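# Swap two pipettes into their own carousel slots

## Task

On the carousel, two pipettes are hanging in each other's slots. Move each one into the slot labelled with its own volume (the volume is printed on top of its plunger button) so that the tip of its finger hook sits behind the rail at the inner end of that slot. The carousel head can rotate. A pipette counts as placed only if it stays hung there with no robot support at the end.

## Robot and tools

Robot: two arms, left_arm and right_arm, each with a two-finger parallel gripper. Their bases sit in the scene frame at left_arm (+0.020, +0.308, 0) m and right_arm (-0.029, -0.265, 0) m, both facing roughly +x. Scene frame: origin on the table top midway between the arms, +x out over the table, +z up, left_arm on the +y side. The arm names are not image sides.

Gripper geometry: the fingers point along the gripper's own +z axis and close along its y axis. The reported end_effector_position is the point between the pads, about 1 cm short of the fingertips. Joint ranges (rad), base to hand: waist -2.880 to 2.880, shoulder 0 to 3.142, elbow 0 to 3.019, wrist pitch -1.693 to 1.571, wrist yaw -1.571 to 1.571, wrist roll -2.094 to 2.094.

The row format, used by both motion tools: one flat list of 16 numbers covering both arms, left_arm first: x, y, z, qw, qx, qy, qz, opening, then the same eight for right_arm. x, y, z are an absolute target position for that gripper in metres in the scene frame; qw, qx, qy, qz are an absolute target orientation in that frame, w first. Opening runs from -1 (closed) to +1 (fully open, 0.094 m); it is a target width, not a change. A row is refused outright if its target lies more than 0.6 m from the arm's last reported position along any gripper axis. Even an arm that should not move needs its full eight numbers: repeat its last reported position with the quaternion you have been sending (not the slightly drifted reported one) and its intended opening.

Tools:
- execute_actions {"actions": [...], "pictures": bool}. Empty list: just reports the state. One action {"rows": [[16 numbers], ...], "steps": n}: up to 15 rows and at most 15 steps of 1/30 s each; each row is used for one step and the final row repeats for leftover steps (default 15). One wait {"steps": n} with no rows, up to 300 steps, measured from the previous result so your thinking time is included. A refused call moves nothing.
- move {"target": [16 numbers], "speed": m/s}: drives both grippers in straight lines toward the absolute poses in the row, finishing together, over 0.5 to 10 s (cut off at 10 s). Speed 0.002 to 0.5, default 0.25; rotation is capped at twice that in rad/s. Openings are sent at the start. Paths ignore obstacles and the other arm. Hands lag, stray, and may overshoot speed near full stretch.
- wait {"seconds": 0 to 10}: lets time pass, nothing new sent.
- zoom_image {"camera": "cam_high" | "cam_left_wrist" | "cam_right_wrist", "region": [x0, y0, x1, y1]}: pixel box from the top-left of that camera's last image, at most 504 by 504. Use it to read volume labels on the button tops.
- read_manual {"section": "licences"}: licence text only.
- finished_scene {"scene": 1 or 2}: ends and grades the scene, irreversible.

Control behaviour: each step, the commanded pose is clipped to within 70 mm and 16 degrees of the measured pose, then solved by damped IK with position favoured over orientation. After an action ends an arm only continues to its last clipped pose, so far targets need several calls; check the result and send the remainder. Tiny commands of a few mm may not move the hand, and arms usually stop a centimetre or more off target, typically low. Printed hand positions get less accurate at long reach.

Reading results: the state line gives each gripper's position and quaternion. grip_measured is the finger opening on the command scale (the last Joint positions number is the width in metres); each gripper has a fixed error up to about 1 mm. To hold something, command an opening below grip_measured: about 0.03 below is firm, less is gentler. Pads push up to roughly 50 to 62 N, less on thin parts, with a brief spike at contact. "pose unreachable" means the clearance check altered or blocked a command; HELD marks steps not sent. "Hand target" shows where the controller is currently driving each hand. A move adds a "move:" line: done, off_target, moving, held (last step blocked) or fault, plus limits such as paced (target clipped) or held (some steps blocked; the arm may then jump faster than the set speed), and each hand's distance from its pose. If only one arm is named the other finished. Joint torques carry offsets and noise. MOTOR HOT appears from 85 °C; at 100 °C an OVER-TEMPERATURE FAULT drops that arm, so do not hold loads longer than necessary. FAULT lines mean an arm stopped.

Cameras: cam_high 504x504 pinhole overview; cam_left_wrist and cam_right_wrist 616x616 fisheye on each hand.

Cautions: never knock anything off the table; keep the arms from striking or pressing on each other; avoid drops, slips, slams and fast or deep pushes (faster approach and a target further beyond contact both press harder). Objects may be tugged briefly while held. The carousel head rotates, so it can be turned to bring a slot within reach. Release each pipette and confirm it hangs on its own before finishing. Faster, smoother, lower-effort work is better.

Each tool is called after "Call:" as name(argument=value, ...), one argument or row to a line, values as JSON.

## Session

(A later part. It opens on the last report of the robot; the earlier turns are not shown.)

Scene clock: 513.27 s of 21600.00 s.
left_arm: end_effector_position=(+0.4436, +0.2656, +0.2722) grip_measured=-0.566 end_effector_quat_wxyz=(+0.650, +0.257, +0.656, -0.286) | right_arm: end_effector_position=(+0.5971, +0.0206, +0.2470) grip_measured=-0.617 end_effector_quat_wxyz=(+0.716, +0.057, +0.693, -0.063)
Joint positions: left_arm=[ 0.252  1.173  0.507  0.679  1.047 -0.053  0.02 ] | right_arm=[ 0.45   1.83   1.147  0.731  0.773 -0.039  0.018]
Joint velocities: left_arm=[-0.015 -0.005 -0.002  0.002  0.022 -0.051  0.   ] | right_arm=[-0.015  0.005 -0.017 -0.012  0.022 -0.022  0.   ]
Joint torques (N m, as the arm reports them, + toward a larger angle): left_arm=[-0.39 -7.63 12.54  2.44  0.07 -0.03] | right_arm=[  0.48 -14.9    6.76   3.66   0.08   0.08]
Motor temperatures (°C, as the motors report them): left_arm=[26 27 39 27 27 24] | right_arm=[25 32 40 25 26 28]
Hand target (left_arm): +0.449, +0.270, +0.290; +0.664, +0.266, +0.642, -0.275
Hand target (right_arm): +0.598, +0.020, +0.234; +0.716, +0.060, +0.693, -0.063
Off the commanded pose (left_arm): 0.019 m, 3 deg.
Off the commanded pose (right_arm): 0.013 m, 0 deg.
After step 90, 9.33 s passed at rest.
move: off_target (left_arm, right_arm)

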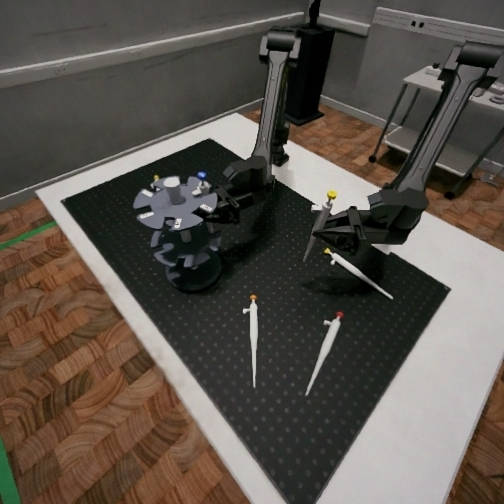

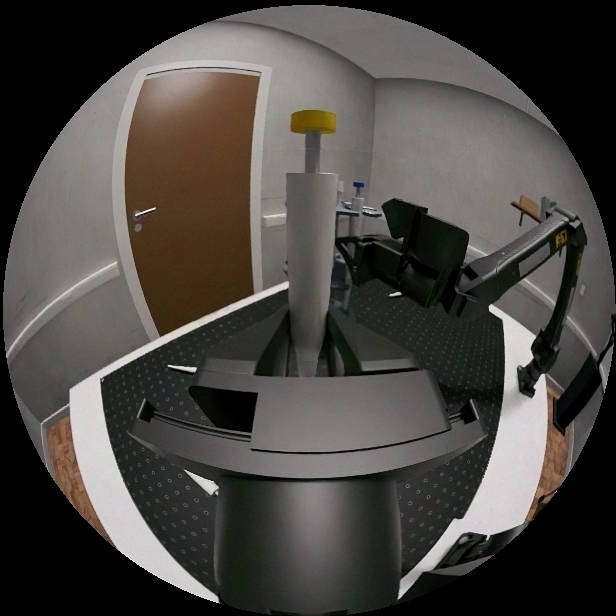

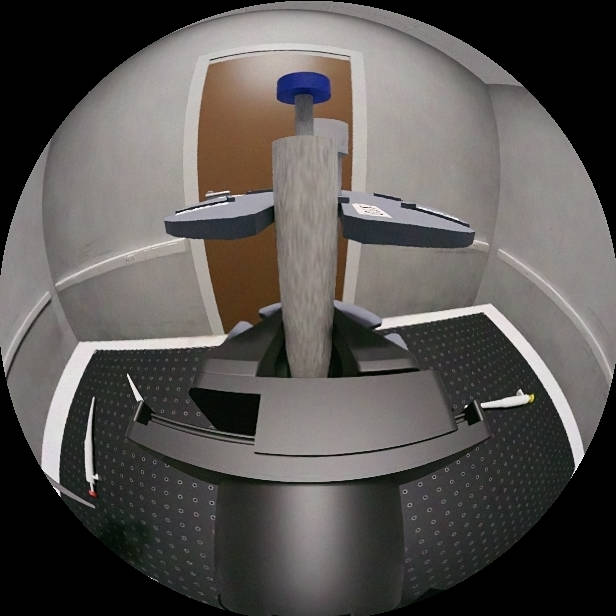

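Call:
move(
  target=[0.45,0.27,0.29,0.6646,0.2659,0.6418,-0.2753,-0.60, 0.597,0.0200,0.240,0.7160,0.0600,0.6927,-0.0630,-0.3],
  speed=0.02,
)

Call:
zoom_image(
  camera="cam_high",
  region=[165, 160, 225, 220],
)

Call:
zoom_image(
  camera="cam_left_wrist",
  region=[330, 175, 390, 235],
)

Scene clock: 517.37 s of 21600.00 s.
left_arm: end_effector_position=(+0.4436, +0.2656, +0.2722) grip_measured=-0.566 end_effector_quat_wxyz=(+0.650, +0.257, +0.656, -0.286) | right_arm: end_effector_position=(+0.5970, +0.0205, +0.2470) grip_measured=-0.301 end_effector_quat_wxyz=(+0.716, +0.057, +0.693, -0.063)
Joint positions: left_arm=[ 0.252  1.173  0.507  0.679  1.047 -0.053  0.02 ] | right_arm=[ 0.45   1.83   1.147  0.731  0.773 -0.039  0.033]
Joint velocities: left_arm=[-0.005 -0.015 -0.002  0.002 -0.022  0.022  0.001] | right_arm=[-0.005 -0.005  0.002 -0.002  0.007  0.037  0.   ]
Joint torques (N m, as the arm reports them, + toward a larger angle): left_arm=[-0.27 -7.74 12.38  2.29  0.08 -0.04] | right_arm=[  0.44 -15.87   7.     3.01   0.11   0.08]
Motor temperatures (°C, as the motors report them): left_arm=[26 27 39 27 27 24] | right_arm=[25 32 39 26 26 28]
Hand target (left_arm): +0.449, +0.270, +0.290; +0.664, +0.266, +0.642, -0.275
Hand target (right_arm): +0.597, +0.020, +0.240; +0.716, +0.060, +0.693, -0.063
Off the commanded pose (left_arm): 0.019 m, 3 deg.
Off the commanded pose (right_arm): 0.007 m, 0 deg.
move: off_target (left_arm)

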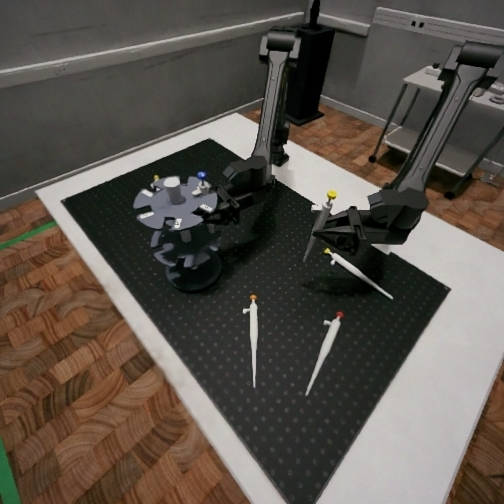

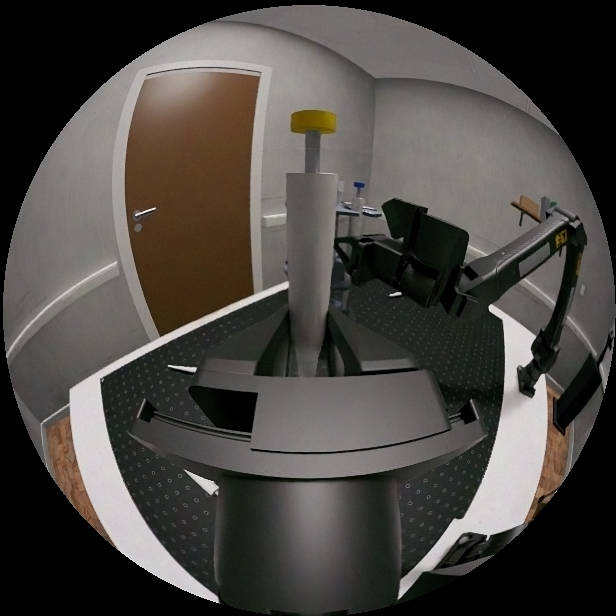

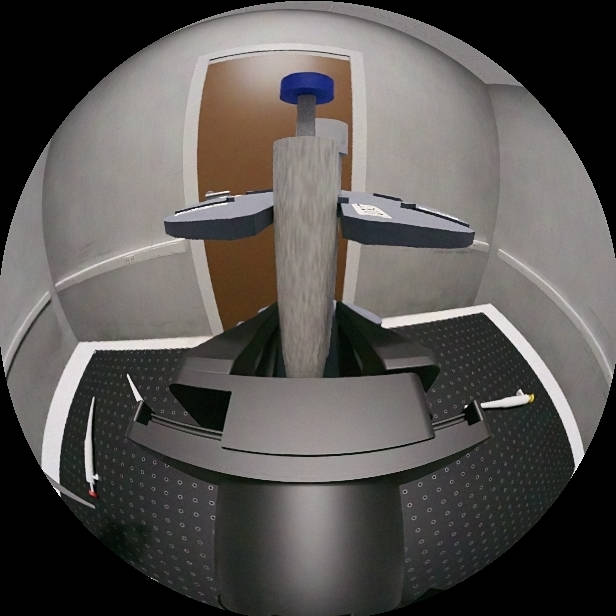

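Region (165, 160, 225, 220) of cam_high's 504x504 image, scaled by 8.400, with more detail than that image has.

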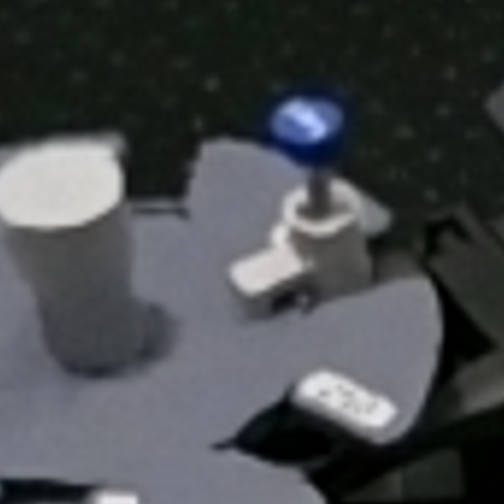

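Region (330, 175, 390, 235) of cam_left_wrist's 616x616 image, scaled by 8.400, with more detail than that image has.

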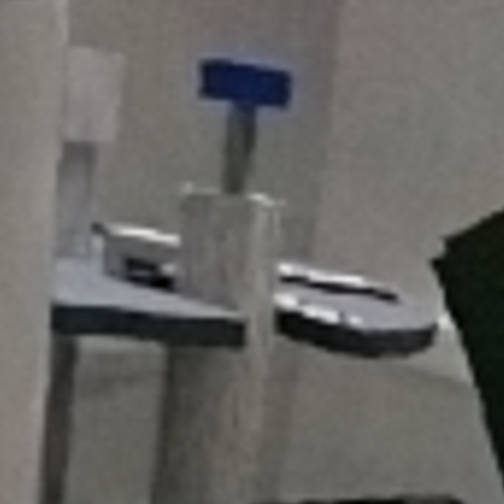

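Call:
move(
  target=[0.45,0.27,0.29,0.6646,0.2659,0.6418,-0.2753,-0.60, 0.615,0.078,0.25,0.7160,0.0600,0.6927,-0.0630,-0.3],
  speed=0.03,
)

Scene clock: 526.93 s of 21600.00 s.
left_arm: end_effector_position=(+0.4436, +0.2656, +0.2722) grip_measured=-0.566 end_effector_quat_wxyz=(+0.650, +0.257, +0.656, -0.286) | right_arm: end_effector_position=(+0.6066, +0.0583, +0.2398) grip_measured=-0.301 end_effector_quat_wxyz=(+0.711, +0.059, +0.698, -0.072)
Joint positions: left_arm=[ 0.252  1.173  0.507  0.679  1.047 -0.053  0.02 ] | right_arm=[ 0.497  1.902  1.249  0.683  0.835 -0.039  0.033]
Joint velocities: left_arm=[ 0.005  0.005  0.002 -0.002  0.007 -0.066 -0.   ] | right_arm=[-0.005 -0.015 -0.012 -0.007  0.066  0.007 -0.002]
Joint torques (N m, as the arm reports them, + toward a larger angle): left_arm=[-0.07 -7.75 12.41  2.34  0.07 -0.04] | right_arm=[  2.08 -15.95  11.73   1.41   0.08   0.04]
Motor temperatures (°C, as the motors report them): left_arm=[26 27 39 27 27 24] | right_arm=[25 32 39 25 26 28]
Hand target (left_arm): +0.449, +0.270, +0.290; +0.664, +0.266, +0.642, -0.275
Hand target (right_arm): +0.614, +0.077, +0.250; +0.716, +0.060, +0.693, -0.063
Off the commanded pose (left_arm): 0.019 m, 3 deg.
Off the commanded pose (right_arm): 0.024 m, 1 deg.
After step 90, 4.27 s passed at rest.
move: off_target (left_arm, right_arm)

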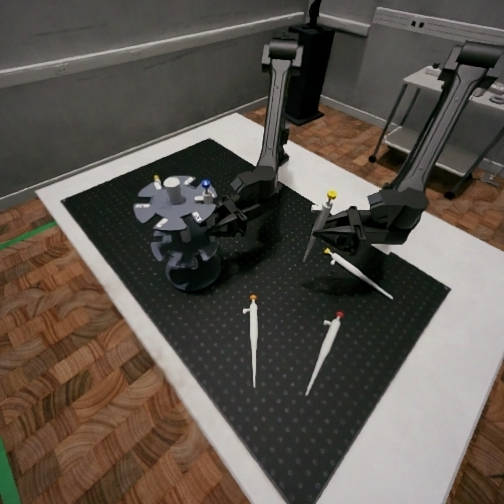

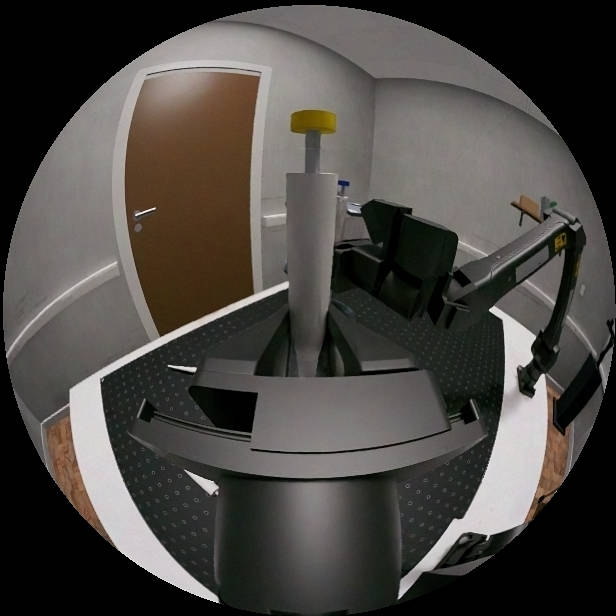

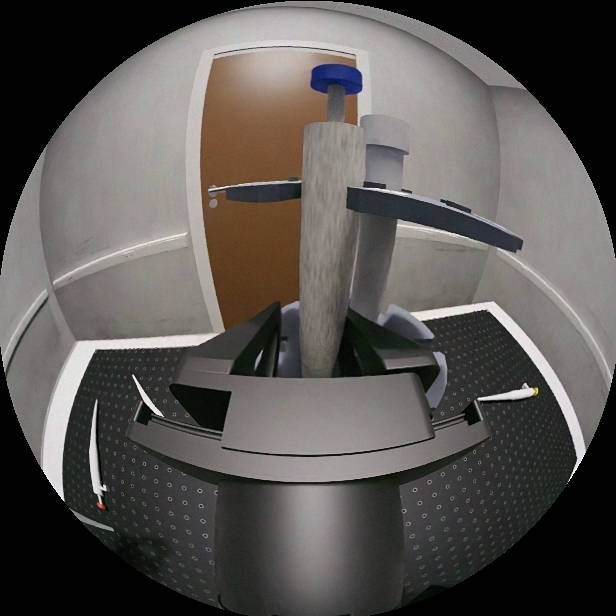

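Call:
move(
  target=[0.45,0.27,0.29,0.6646,0.2659,0.6418,-0.2753,-0.60, 0.622,0.097,0.255,0.7160,0.0600,0.6927,-0.0630,-0.3],
  speed=0.03,
)

Call:
zoom_image(
  camera="cam_high",
  region=[120, 150, 240, 250],
)

Scene clock: 531.77 s of 21600.00 s.
left_arm: end_effector_position=(+0.4436, +0.2656, +0.2722) grip_measured=-0.566 end_effector_quat_wxyz=(+0.650, +0.257, +0.656, -0.286) | right_arm: end_effector_position=(+0.6145, +0.0754, +0.2447) grip_measured=-0.301 end_effector_quat_wxyz=(+0.711, +0.060, +0.697, -0.073)
Joint positions: left_arm=[ 0.252  1.173  0.507  0.679  1.047 -0.053  0.02 ] | right_arm=[ 0.512  1.931  1.311  0.651  0.854 -0.039  0.033]
Joint velocities: left_arm=[-0.005 -0.005 -0.002 -0.002  0.037 -0.037  0.   ] | right_arm=[-0.005 -0.005 -0.012 -0.002 -0.051 -0.037  0.001]
Joint torques (N m, as the arm reports them, + toward a larger angle): left_arm=[ 0.21 -7.18 12.6   2.3   0.06 -0.02] | right_arm=[  2.12 -16.75  12.     1.33   0.05   0.01]
Motor temperatures (°C, as the motors report them): left_arm=[26 27 39 27 27 24] | right_arm=[25 32 40 25 26 28]
Hand target (left_arm): +0.449, +0.270, +0.290; +0.664, +0.266, +0.642, -0.275
Hand target (right_arm): +0.620, +0.096, +0.256; +0.716, +0.060, +0.692, -0.063
Off the commanded pose (left_arm): 0.019 m, 3 deg.
Off the commanded pose (right_arm): 0.025 m, 1 deg.
After step 90, 0.07 s passed at rest.
move: off_target (left_arm, right_arm)

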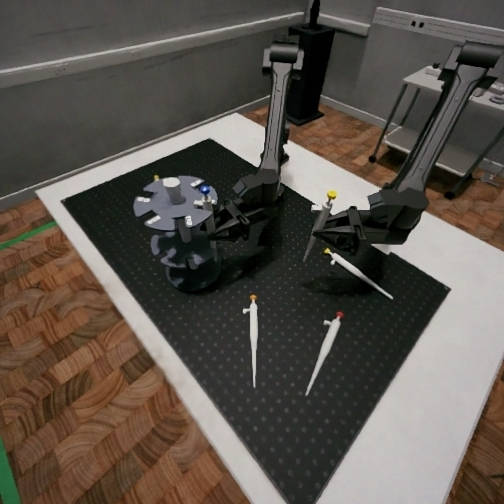

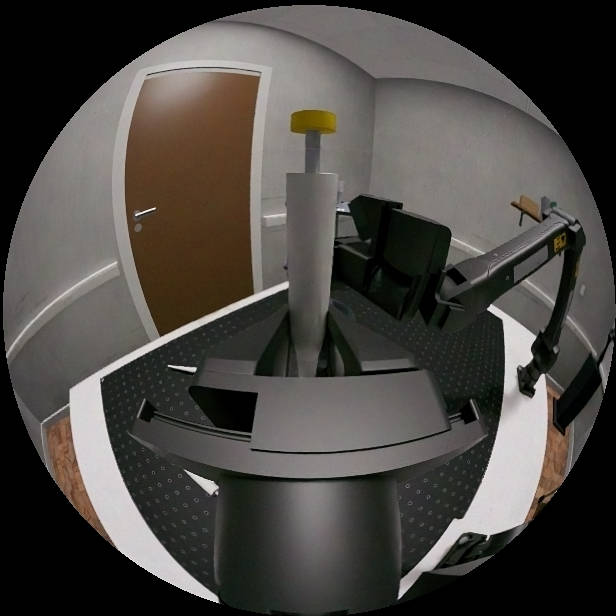

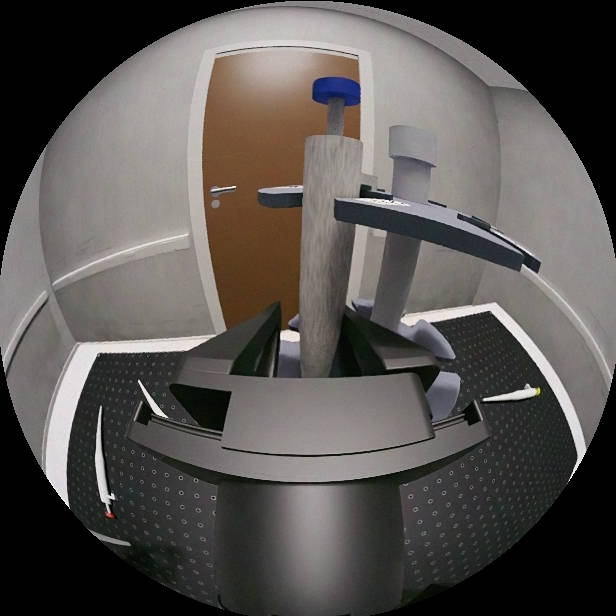

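Region (120, 150, 240, 250) of cam_high's 504x504 image, scaled by 4.200, with more detail than that image has.

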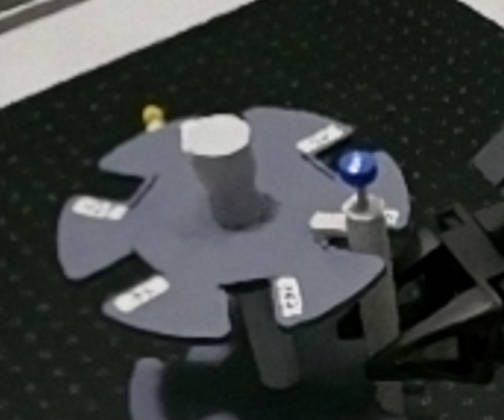

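Call:
move(
  target=[0.45,0.27,0.29,0.6646,0.2659,0.6418,-0.2753,-0.60, 0.515,0.098,0.255,0.7160,0.0600,0.6927,-0.0630,0.2],
  speed=0.08,
)

Scene clock: 539.93 s of 21600.00 s.
left_arm: end_effector_position=(+0.4436, +0.2656, +0.2722) grip_measured=-0.566 end_effector_quat_wxyz=(+0.650, +0.257, +0.656, -0.286) | right_arm: end_effector_position=(+0.5226, +0.0980, +0.2342) grip_measured=+0.199 end_effector_quat_wxyz=(+0.705, +0.052, +0.703, -0.074)
Joint positions: left_arm=[ 0.252  1.173  0.507  0.679  1.047 -0.053  0.02 ] | right_arm=[ 0.647  1.827  1.124  0.713  0.979 -0.039  0.056]
Joint velocities: left_arm=[-0.015 -0.005 -0.002 -0.022 -0.007 -0.037 -0.001] | right_arm=[ 0.005 -0.024 -0.022 -0.002  0.022  0.007 -0.001]
Joint torques (N m, as the arm reports them, + toward a larger angle): left_arm=[ 0.03 -7.72 12.51  2.3   0.09 -0.05] | right_arm=[  1.42 -20.28   6.57   3.49   0.09  -0.11]
Motor temperatures (°C, as the motors report them): left_arm=[26 27 39 27 27 24] | right_arm=[25 32 41 25 26 28]
Hand target (left_arm): +0.449, +0.270, +0.290; +0.664, +0.266, +0.642, -0.275
Hand target (right_arm): +0.515, +0.098, +0.254; +0.716, +0.060, +0.693, -0.063
Off the commanded pose (left_arm): 0.019 m, 3 deg.
Off the commanded pose (right_arm): 0.022 m, 2 deg.
After step 90, 3.50 s passed at rest.
move: off_target (left_arm, right_arm)

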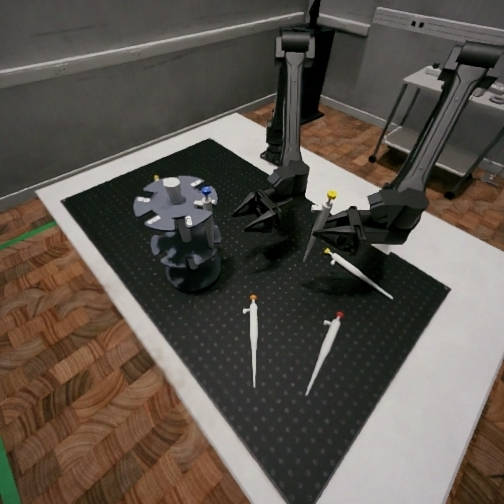

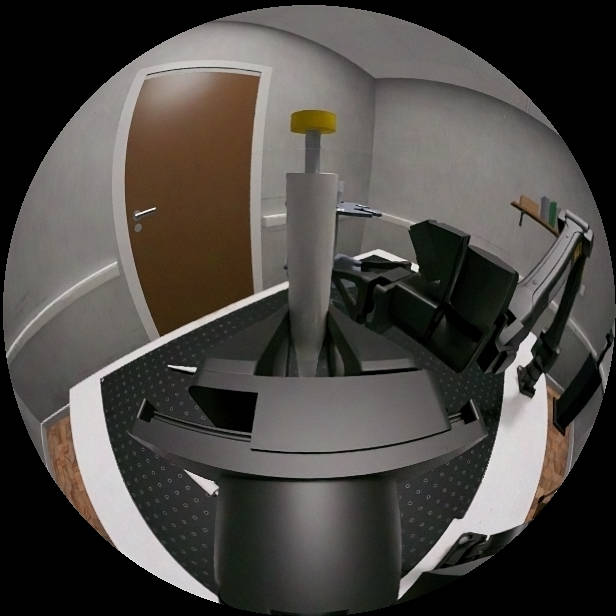

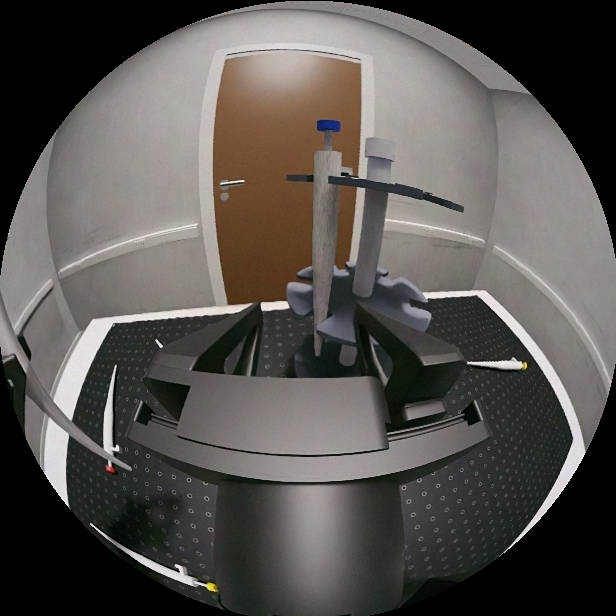

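Call:
move(
  target=[0.45,0.27,0.29,0.6646,0.2659,0.6418,-0.2753,-0.60, 0.40,-0.18,0.27,0.5,0.0,0.866,0.0,0.2],
  speed=0.25,
)

Scene clock: 582.10 s of 21600.00 s.
left_arm: end_effector_position=(+0.4436, +0.2656, +0.2722) grip_measured=-0.566 end_effector_quat_wxyz=(+0.650, +0.257, +0.656, -0.286) | right_arm: end_effector_position=(+0.3987, -0.1772, +0.2730) grip_measured=+0.199 end_effector_quat_wxyz=(+0.510, +0.007, +0.860, +0.008)
Joint positions: left_arm=[ 0.252  1.173  0.507  0.679  1.047 -0.053  0.02 ] | right_arm=[ 0.151  0.941  0.719 -0.299  0.26   0.169  0.056]
Joint velocities: left_arm=[ 0.005 -0.005 -0.007  0.007 -0.037 -0.037  0.   ] | right_arm=[-0.005 -0.005 -0.002  0.022  0.022  0.007  0.   ]
Joint torques (N m, as the arm reports them, + toward a larger angle): left_arm=[-0.17 -7.42 12.49  2.39  0.08 -0.04] | right_arm=[ 0.42 -4.84  8.45  1.49 -0.1  -0.11]
Motor temperatures (°C, as the motors report them): left_arm=[26 27 39 27 27 24] | right_arm=[25 34 38 26 26 28]
Hand target (left_arm): +0.449, +0.270, +0.290; +0.664, +0.266, +0.642, -0.275
Hand target (right_arm): +0.396, -0.179, +0.267; +0.500, -0.000, +0.866, +0.002
Off the commanded pose (left_arm): 0.019 m, 3 deg.
Off the commanded pose (right_arm): 0.004 m, 2 deg.
After step 90, 37.47 s passed at rest.
move: off_target (left_arm)

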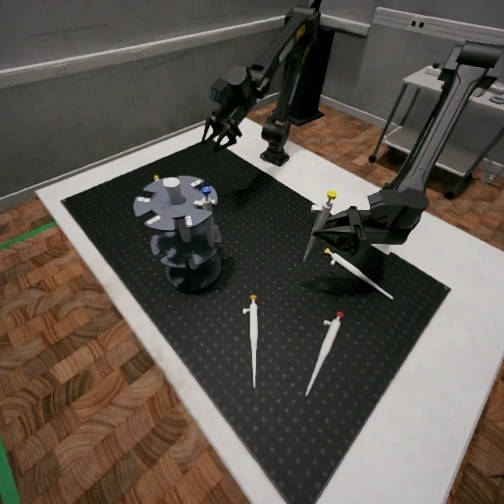

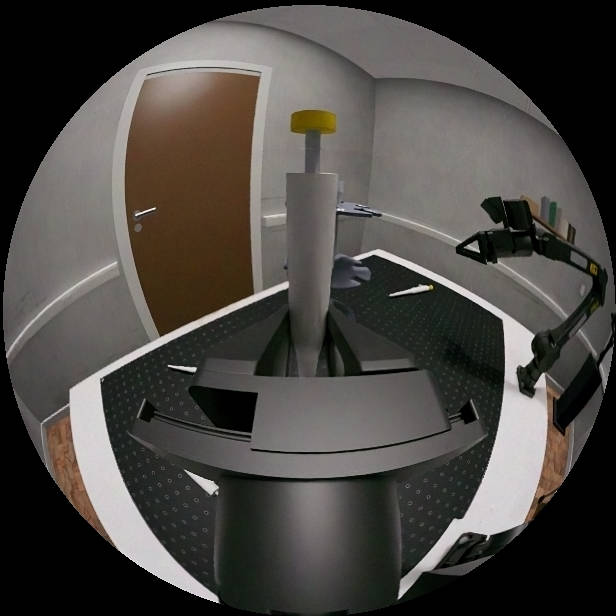

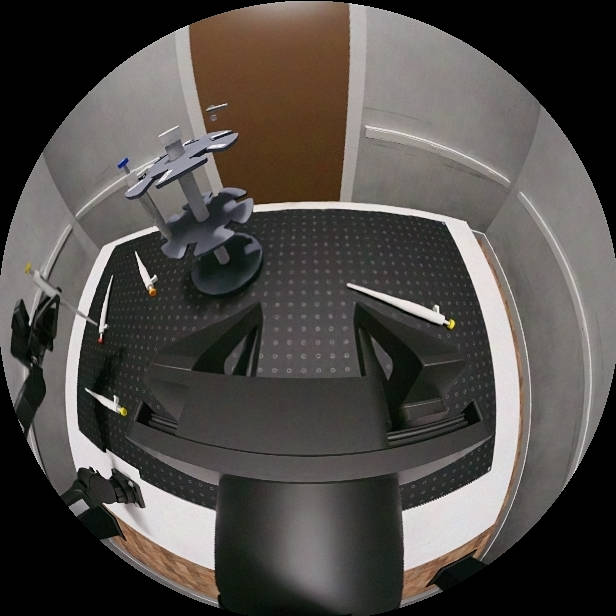

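Call:
move(
  target=[0.48,0.005,0.292,0.7254,-0.006,0.6883,0.0063,-0.60, 0.55,-0.332,0.15,0.0,-0.559,0.829,0.0,0.2],
  speed=0.2,
)

Scene clock: 589.57 s of 21600.00 s.
left_arm: end_effector_position=(+0.4653, +0.0190, +0.2670) grip_measured=-0.566 end_effector_quat_wxyz=(+0.708, +0.006, +0.706, +0.019) | right_arm: end_effector_position=(+0.5334, -0.3211, +0.1417) grip_measured=+0.199 end_effector_quat_wxyz=(-0.005, -0.558, +0.830, +0.013)
Joint positions: left_arm=[-0.825  1.429  0.721  0.712 -0.836  0.038  0.02 ] | right_arm=[-0.256  1.872  1.649 -1.373 -0.013 -1.285  0.056]
Joint velocities: left_arm=[-0.005 -0.005 -0.027 -0.017 -0.022  0.037  0.001] | right_arm=[-0.015 -0.005  0.017 -0.007 -0.066  0.022  0.001]
Joint torques (N m, as the arm reports them, + toward a larger angle): left_arm=[ -0.93 -10.14  14.74   2.39  -0.15   0.09] | right_arm=[ -0.16 -16.48  12.14  -0.07   0.03  -0.16]
Motor temperatures (°C, as the motors report them): left_arm=[26 27 40 27 27 24] | right_arm=[25 33 40 25 26 28]
Hand target (left_arm): +0.474, +0.007, +0.292; +0.724, -0.008, +0.690, +0.005
Hand target (right_arm): +0.548, -0.331, +0.155; +0.004, -0.558, +0.830, +0.003
Off the commanded pose (left_arm): 0.032 m, 4 deg.
Off the commanded pose (right_arm): 0.022 m, 2 deg.
After step 90, 0.10 s passed at rest.
move: off_target (left_arm, right_arm)

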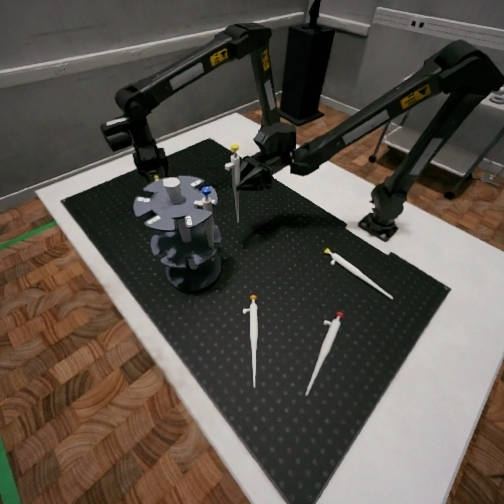

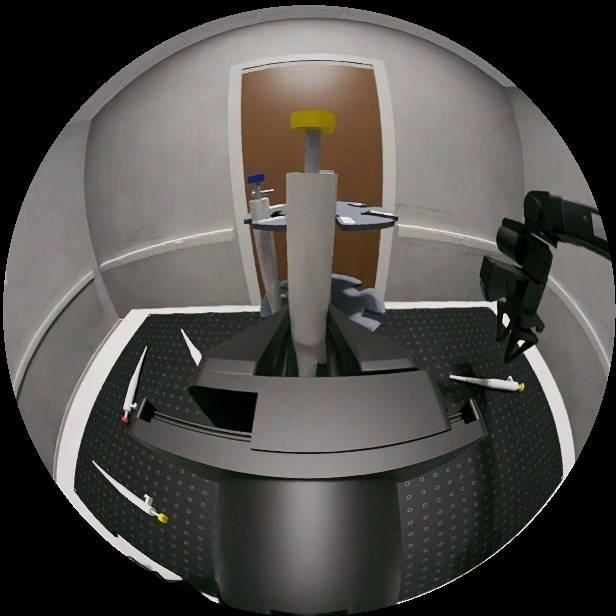

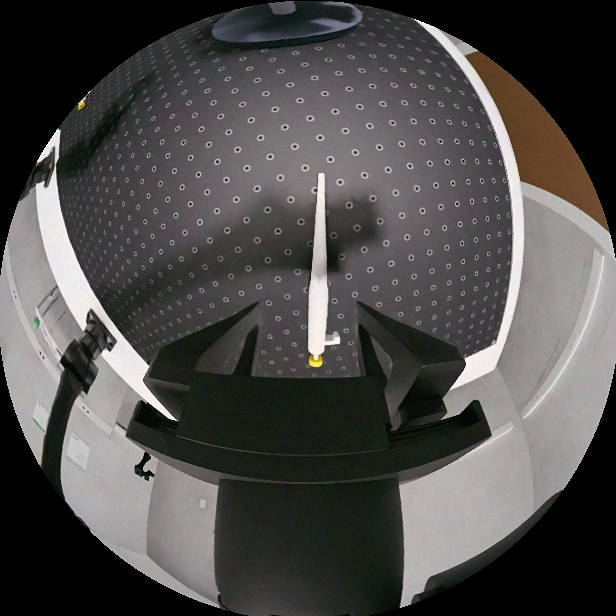

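Call:
move(
  target=[0.525,-0.006,0.297,0.7254,-0.006,0.6883,0.0063,-0.60, 0.552,-0.348,0.05,0.0,-0.559,0.829,0.0,0.2],
  speed=0.1,
)

Scene clock: 601.63 s of 21600.00 s.
left_arm: end_effector_position=(+0.5101, +0.0011, +0.2778) grip_measured=-0.566 end_effector_quat_wxyz=(+0.715, +0.003, +0.699, +0.011) | right_arm: end_effector_position=(+0.5529, -0.3400, +0.0618) grip_measured=+0.199 end_effector_quat_wxyz=(+0.003, -0.559, +0.829, -0.000)
Joint positions: left_arm=[-0.777  1.524  0.844  0.712 -0.781  0.043  0.02 ] | right_arm=[-0.282  1.972  1.583 -1.177 -0.004 -1.315  0.056]
Joint velocities: left_arm=[-0.024  0.005 -0.002  0.002  0.022  0.022 -0.001] | right_arm=[-0.005  0.005  0.002  0.002 -0.081  0.022 -0.001]
Joint torques (N m, as the arm reports them, + toward a larger angle): left_arm=[ -0.02 -12.92  15.     1.66   0.08   0.14] | right_arm=[ -0.35 -18.     6.99   1.52   0.04  -0.08]
Motor temperatures (°C, as the motors report them): left_arm=[26 27 41 27 27 24] | right_arm=[25 33 42 25 26 28]
Hand target (left_arm): +0.523, -0.006, +0.297; +0.725, -0.006, +0.688, +0.006
Hand target (right_arm): +0.553, -0.348, +0.050; -0.000, -0.559, +0.829, -0.000
Off the commanded pose (left_arm): 0.025 m, 2 deg.
Off the commanded pose (right_arm): 0.014 m, 0 deg.
After step 90, 7.70 s passed at rest.
move: off_target (left_arm, right_arm)

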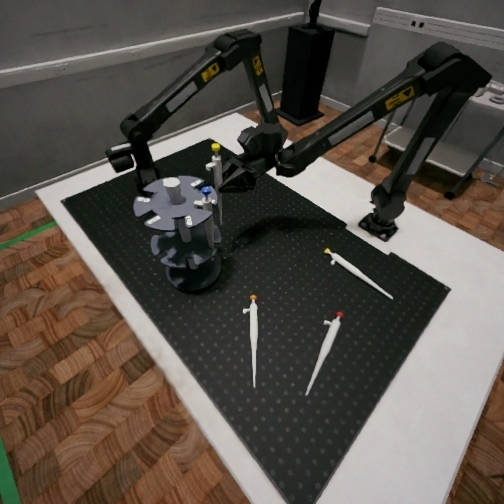

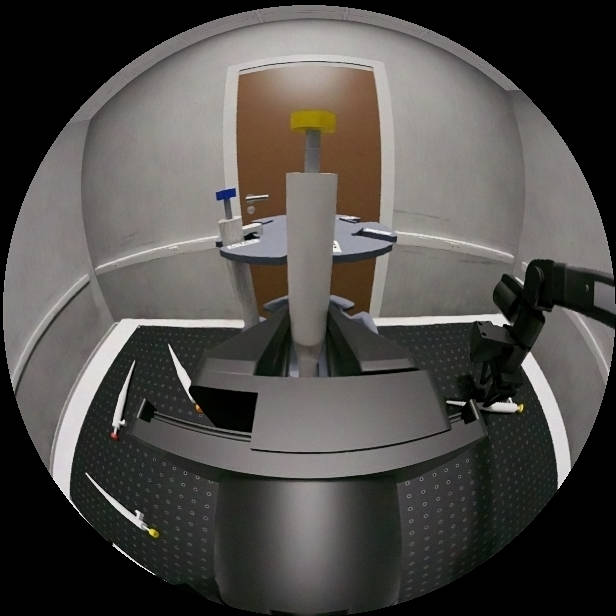

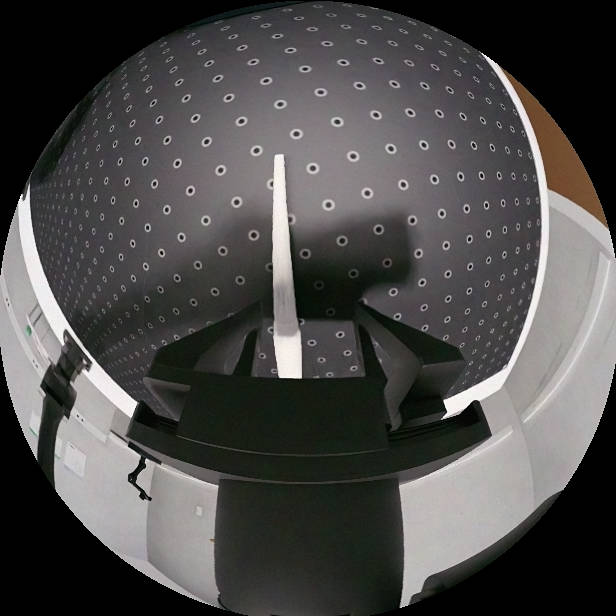

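Call:
move(
  target=[0.555,0.012,0.289,0.7254,-0.006,0.6883,0.0063,-0.60, 0.533,-0.338,0.03,0.0,-0.559,0.829,0.0,0.2],
  speed=0.05,
)

Scene clock: 607.40 s of 21600.00 s.
left_arm: end_effector_position=(+0.5378, +0.0188, +0.2660) grip_measured=-0.566 end_effector_quat_wxyz=(+0.710, +0.009, +0.704, +0.016) | right_arm: end_effector_position=(+0.5365, -0.3379, +0.0339) grip_measured=+0.199 end_effector_quat_wxyz=(-0.000, -0.560, +0.829, +0.003)
Joint positions: left_arm=[-0.706  1.56   0.859  0.712 -0.709  0.043  0.02 ] | right_arm=[-0.282  1.969  1.498 -1.104 -0.004 -1.316  0.056]
Joint velocities: left_arm=[-0.015 -0.005  0.002 -0.032  0.007 -0.066 -0.   ] | right_arm=[-0.015 -0.005 -0.002 -0.007 -0.022  0.007 -0.001]
Joint torques (N m, as the arm reports them, + toward a larger angle): left_arm=[  0.44 -13.06  15.25   2.14   0.09   0.07] | right_arm=[  1.14 -19.52   5.63   1.56   0.02   0.03]
Motor temperatures (°C, as the motors report them): left_arm=[26 27 41 27 27 24] | right_arm=[25 33 41 25 26 28]
Hand target (left_arm): +0.553, +0.013, +0.289; +0.725, -0.006, +0.688, +0.006
Hand target (right_arm): +0.533, -0.338, +0.030; -0.000, -0.559, +0.829, +0.000
Off the commanded pose (left_arm): 0.030 m, 3 deg.
Off the commanded pose (right_arm): 0.005 m, 0 deg.
After step 90, 1.47 s passed at rest.
move: off_target (left_arm)

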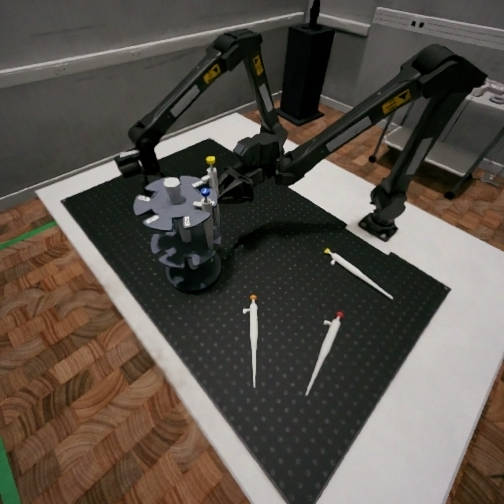

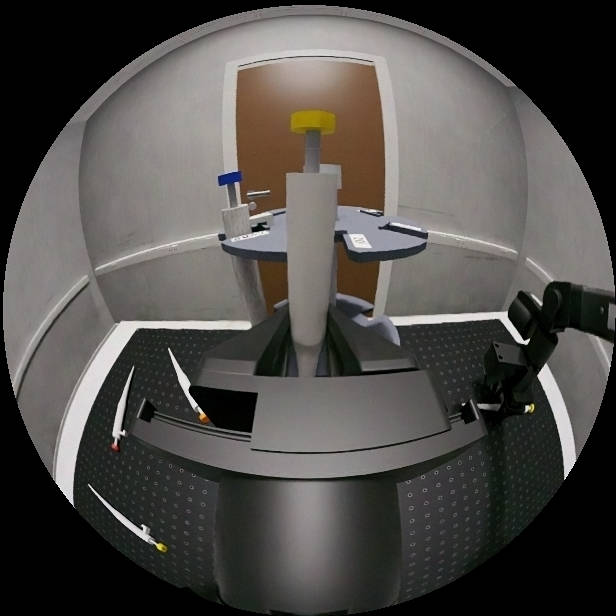

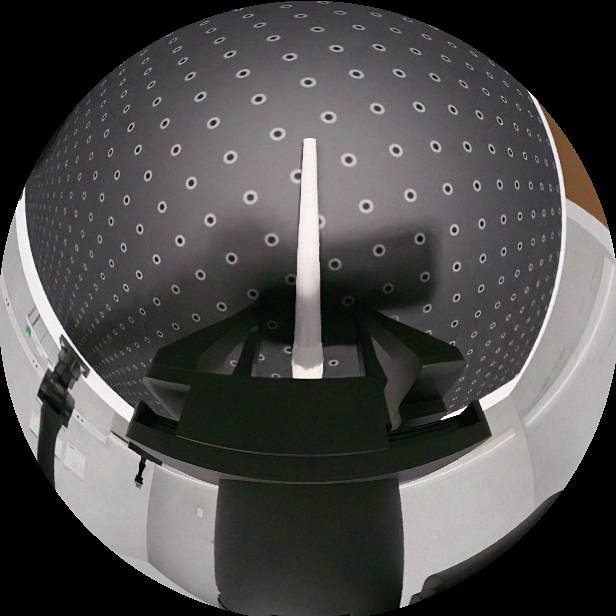

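Call:
move(
  target=[0.572,0.0,0.294,0.7254,-0.006,0.6883,0.0063,-0.60, 0.534,-0.338,0.010,0.0,-0.559,0.829,0.0,0.2],
  speed=0.04,
)

Scene clock: 611.93 s of 21600.00 s.
left_arm: end_effector_position=(+0.5561, +0.0067, +0.2791) grip_measured=-0.566 end_effector_quat_wxyz=(+0.719, +0.002, +0.695, +0.011) | right_arm: end_effector_position=(+0.5396, -0.3383, +0.0328) grip_measured=+0.199 end_effector_quat_wxyz=(+0.007, -0.560, +0.829, -0.004)
Joint positions: left_arm=[-0.701  1.598  0.929  0.712 -0.706  0.047  0.02 ] | right_arm=[-0.282  1.966  1.489 -1.078 -0.004 -1.316  0.056]
Joint velocities: left_arm=[-0.005  0.005 -0.007  0.007 -0.037 -0.081  0.   ] | right_arm=[ 0.005  0.005  0.002 -0.017  0.022 -0.066 -0.   ]
Joint torques (N m, as the arm reports them, + toward a larger angle): left_arm=[ -0.38 -13.79  15.38   1.23   0.1    0.01] | right_arm=[  0.57 -17.15   5.01   2.44   0.01   0.04]
Motor temperatures (°C, as the motors report them): left_arm=[26 27 42 27 27 24] | right_arm=[25 33 40 25 26 28]
Hand target (left_arm): +0.570, +0.000, +0.294; +0.725, -0.006, +0.688, +0.006
Hand target (right_arm): +0.534, -0.338, +0.011; -0.000, -0.559, +0.829, +0.000
Off the commanded pose (left_arm): 0.023 m, 2 deg.
Off the commanded pose (right_arm): 0.023 m, 1 deg.
move: off_target (left_arm, right_arm)

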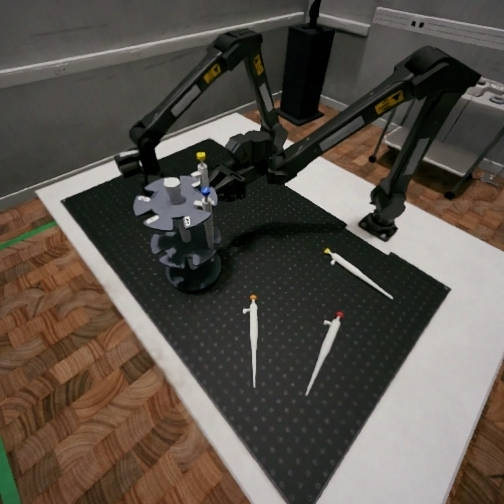

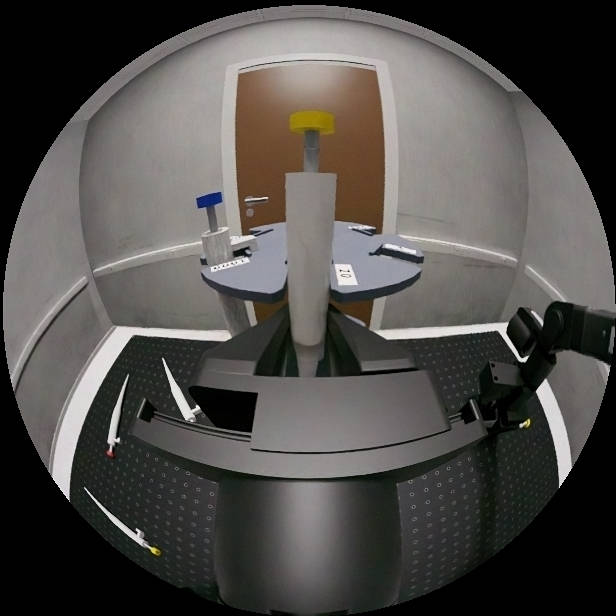

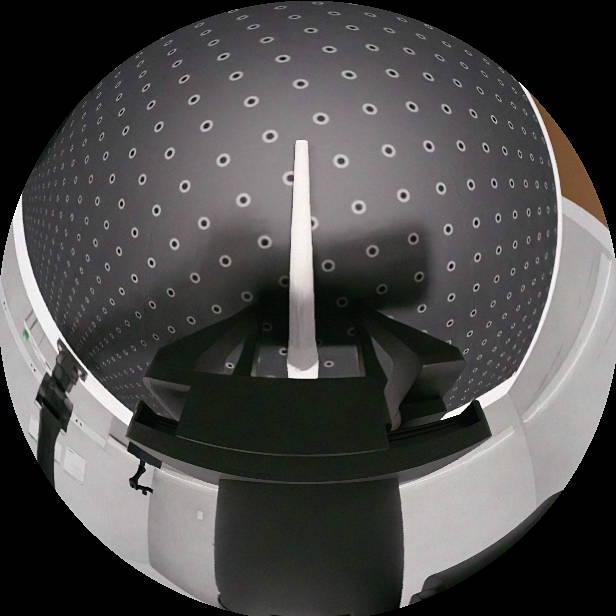

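Call:
move(
  target=[0.588,0.001,0.288,0.7254,-0.006,0.6883,0.0063,-0.60, 0.534,-0.338,-0.008,0.0,-0.559,0.829,0.0,0.2],
  speed=0.03,
)

Scene clock: 617.33 s of 21600.00 s.
left_arm: end_effector_position=(+0.5676, +0.0066, +0.2688) grip_measured=-0.566 end_effector_quat_wxyz=(+0.715, +0.007, +0.699, +0.014) | right_arm: end_effector_position=(+0.5393, -0.3383, +0.0323) grip_measured=+0.199 end_effector_quat_wxyz=(+0.012, -0.560, +0.829, -0.008)
Joint positions: left_arm=[-0.685  1.63   0.946  0.712 -0.686  0.047  0.02 ] | right_arm=[-0.282  1.958  1.475 -1.059 -0.004 -1.316  0.056]
Joint velocities: left_arm=[ 0.005 -0.015 -0.012 -0.007 -0.051  0.007  0.   ] | right_arm=[-0.005 -0.015 -0.007 -0.002  0.022 -0.022 -0.002]
Joint torques (N m, as the arm reports them, + toward a larger angle): left_arm=[  0.24 -14.45  16.15   1.42   0.16   0.03] | right_arm=[  1.04 -13.78   4.57   3.49   0.05   0.04]
Motor temperatures (°C, as the motors report them): left_arm=[26 27 42 27 27 24] | right_arm=[25 33 39 25 26 28]
Hand target (left_arm): +0.586, +0.002, +0.288; +0.725, -0.006, +0.688, +0.006
Hand target (right_arm): +0.532, -0.338, -0.006; -0.000, -0.559, +0.829, +0.000
Off the commanded pose (left_arm): 0.029 m, 2 deg.
Off the commanded pose (right_arm): 0.041 m, 2 deg.
After step 90, 0.80 s passed at rest.
move: off_target (left_arm, right_arm)

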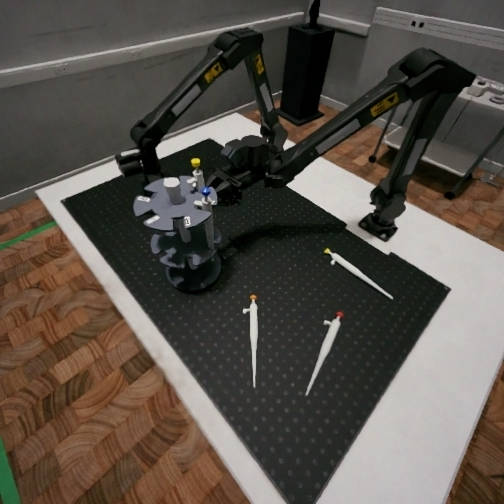

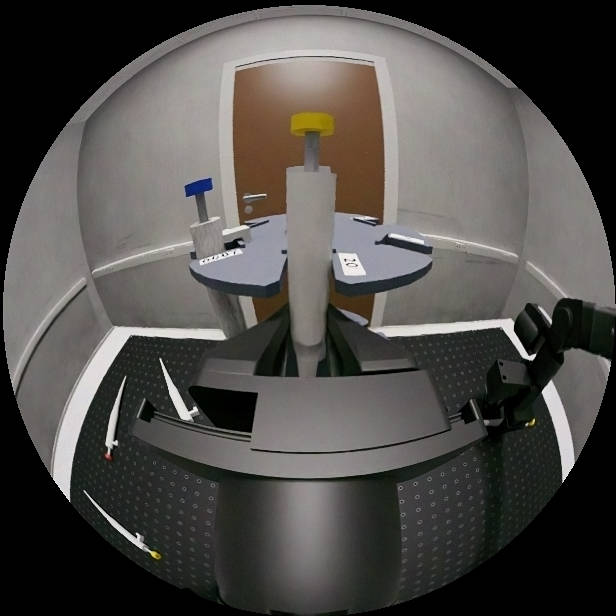

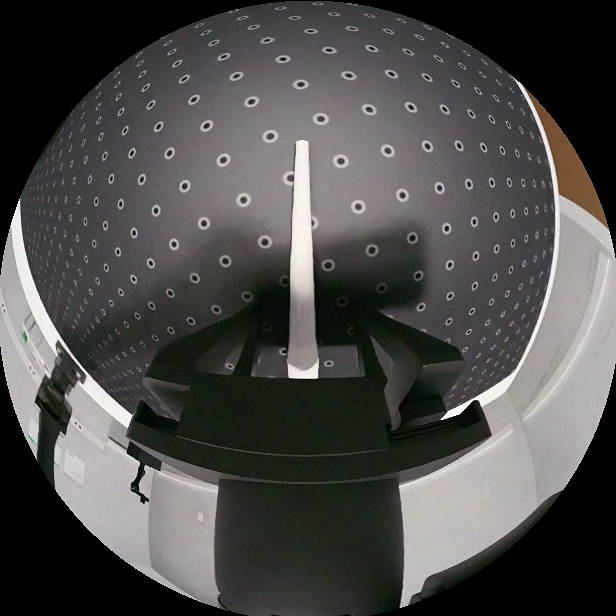

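Call:
move(
  target=[0.572,0.004,0.246,0.7190,-0.006,0.6950,0.0063,-0.60, 0.537,-0.338,0.040,0.0,-0.559,0.829,0.0,-0.3],
  speed=0.03,
)

Scene clock: 621.77 s of 21600.00 s.
left_arm: end_effector_position=(+0.5685, +0.0025, +0.2634) grip_measured=-0.566 end_effector_quat_wxyz=(+0.723, -0.003, +0.691, +0.005) | right_arm: end_effector_position=(+0.5312, -0.3372, +0.0341) grip_measured=-0.299 end_effector_quat_wxyz=(+0.001, -0.560, +0.829, +0.002)
Joint positions: left_arm=[-0.691  1.66   0.946  0.773 -0.695  0.041  0.02 ] | right_arm=[-0.282  1.955  1.475 -1.093 -0.004 -1.316  0.033]
Joint velocities: left_arm=[-0.005 -0.005  0.002  0.007  0.022 -0.051 -0.001] | right_arm=[-0.005 -0.015  0.007 -0.017 -0.037 -0.051 -0.   ]
Joint torques (N m, as the arm reports them, + toward a larger angle): left_arm=[ -0.11 -13.69   9.     2.33  -0.06  -0.04] | right_arm=[  0.75 -18.63   8.8   -0.2    0.     0.06]
Motor temperatures (°C, as the motors report them): left_arm=[26 28 42 27 27 24] | right_arm=[25 33 39 25 26 28]
Hand target (left_arm): +0.571, +0.004, +0.246; +0.719, -0.006, +0.695, +0.006
Hand target (right_arm): +0.537, -0.338, +0.040; +0.000, -0.559, +0.829, -0.000
Off the commanded pose (left_arm): 0.018 m, 1 deg.
Off the commanded pose (right_arm): 0.008 m, 0 deg.
After step 90, 0.33 s passed at rest.
move: off_target (left_arm)

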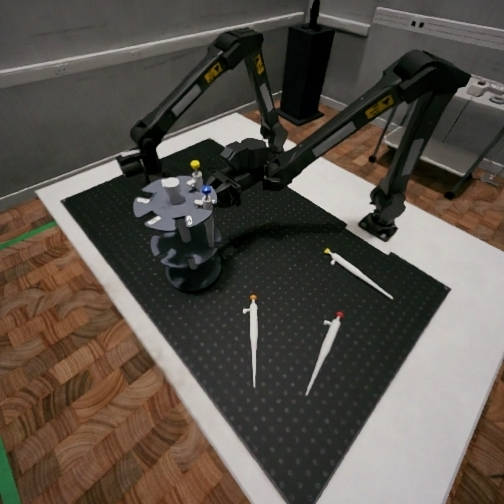

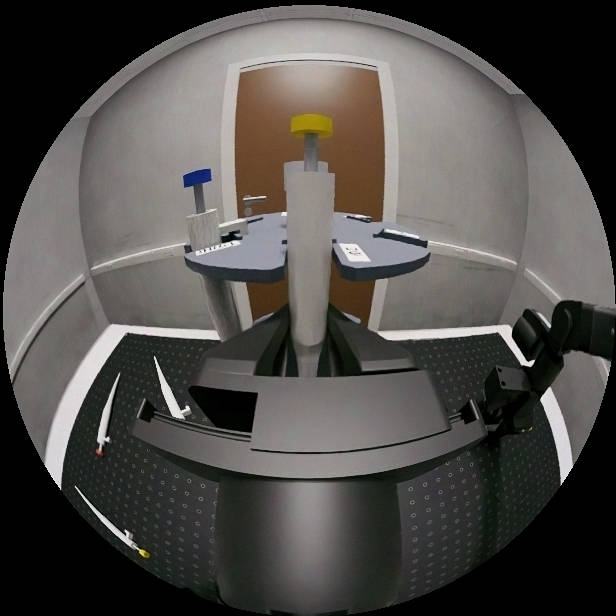

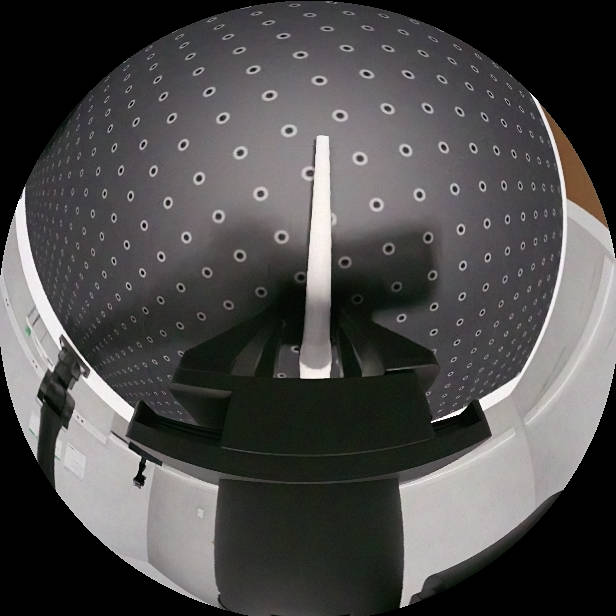

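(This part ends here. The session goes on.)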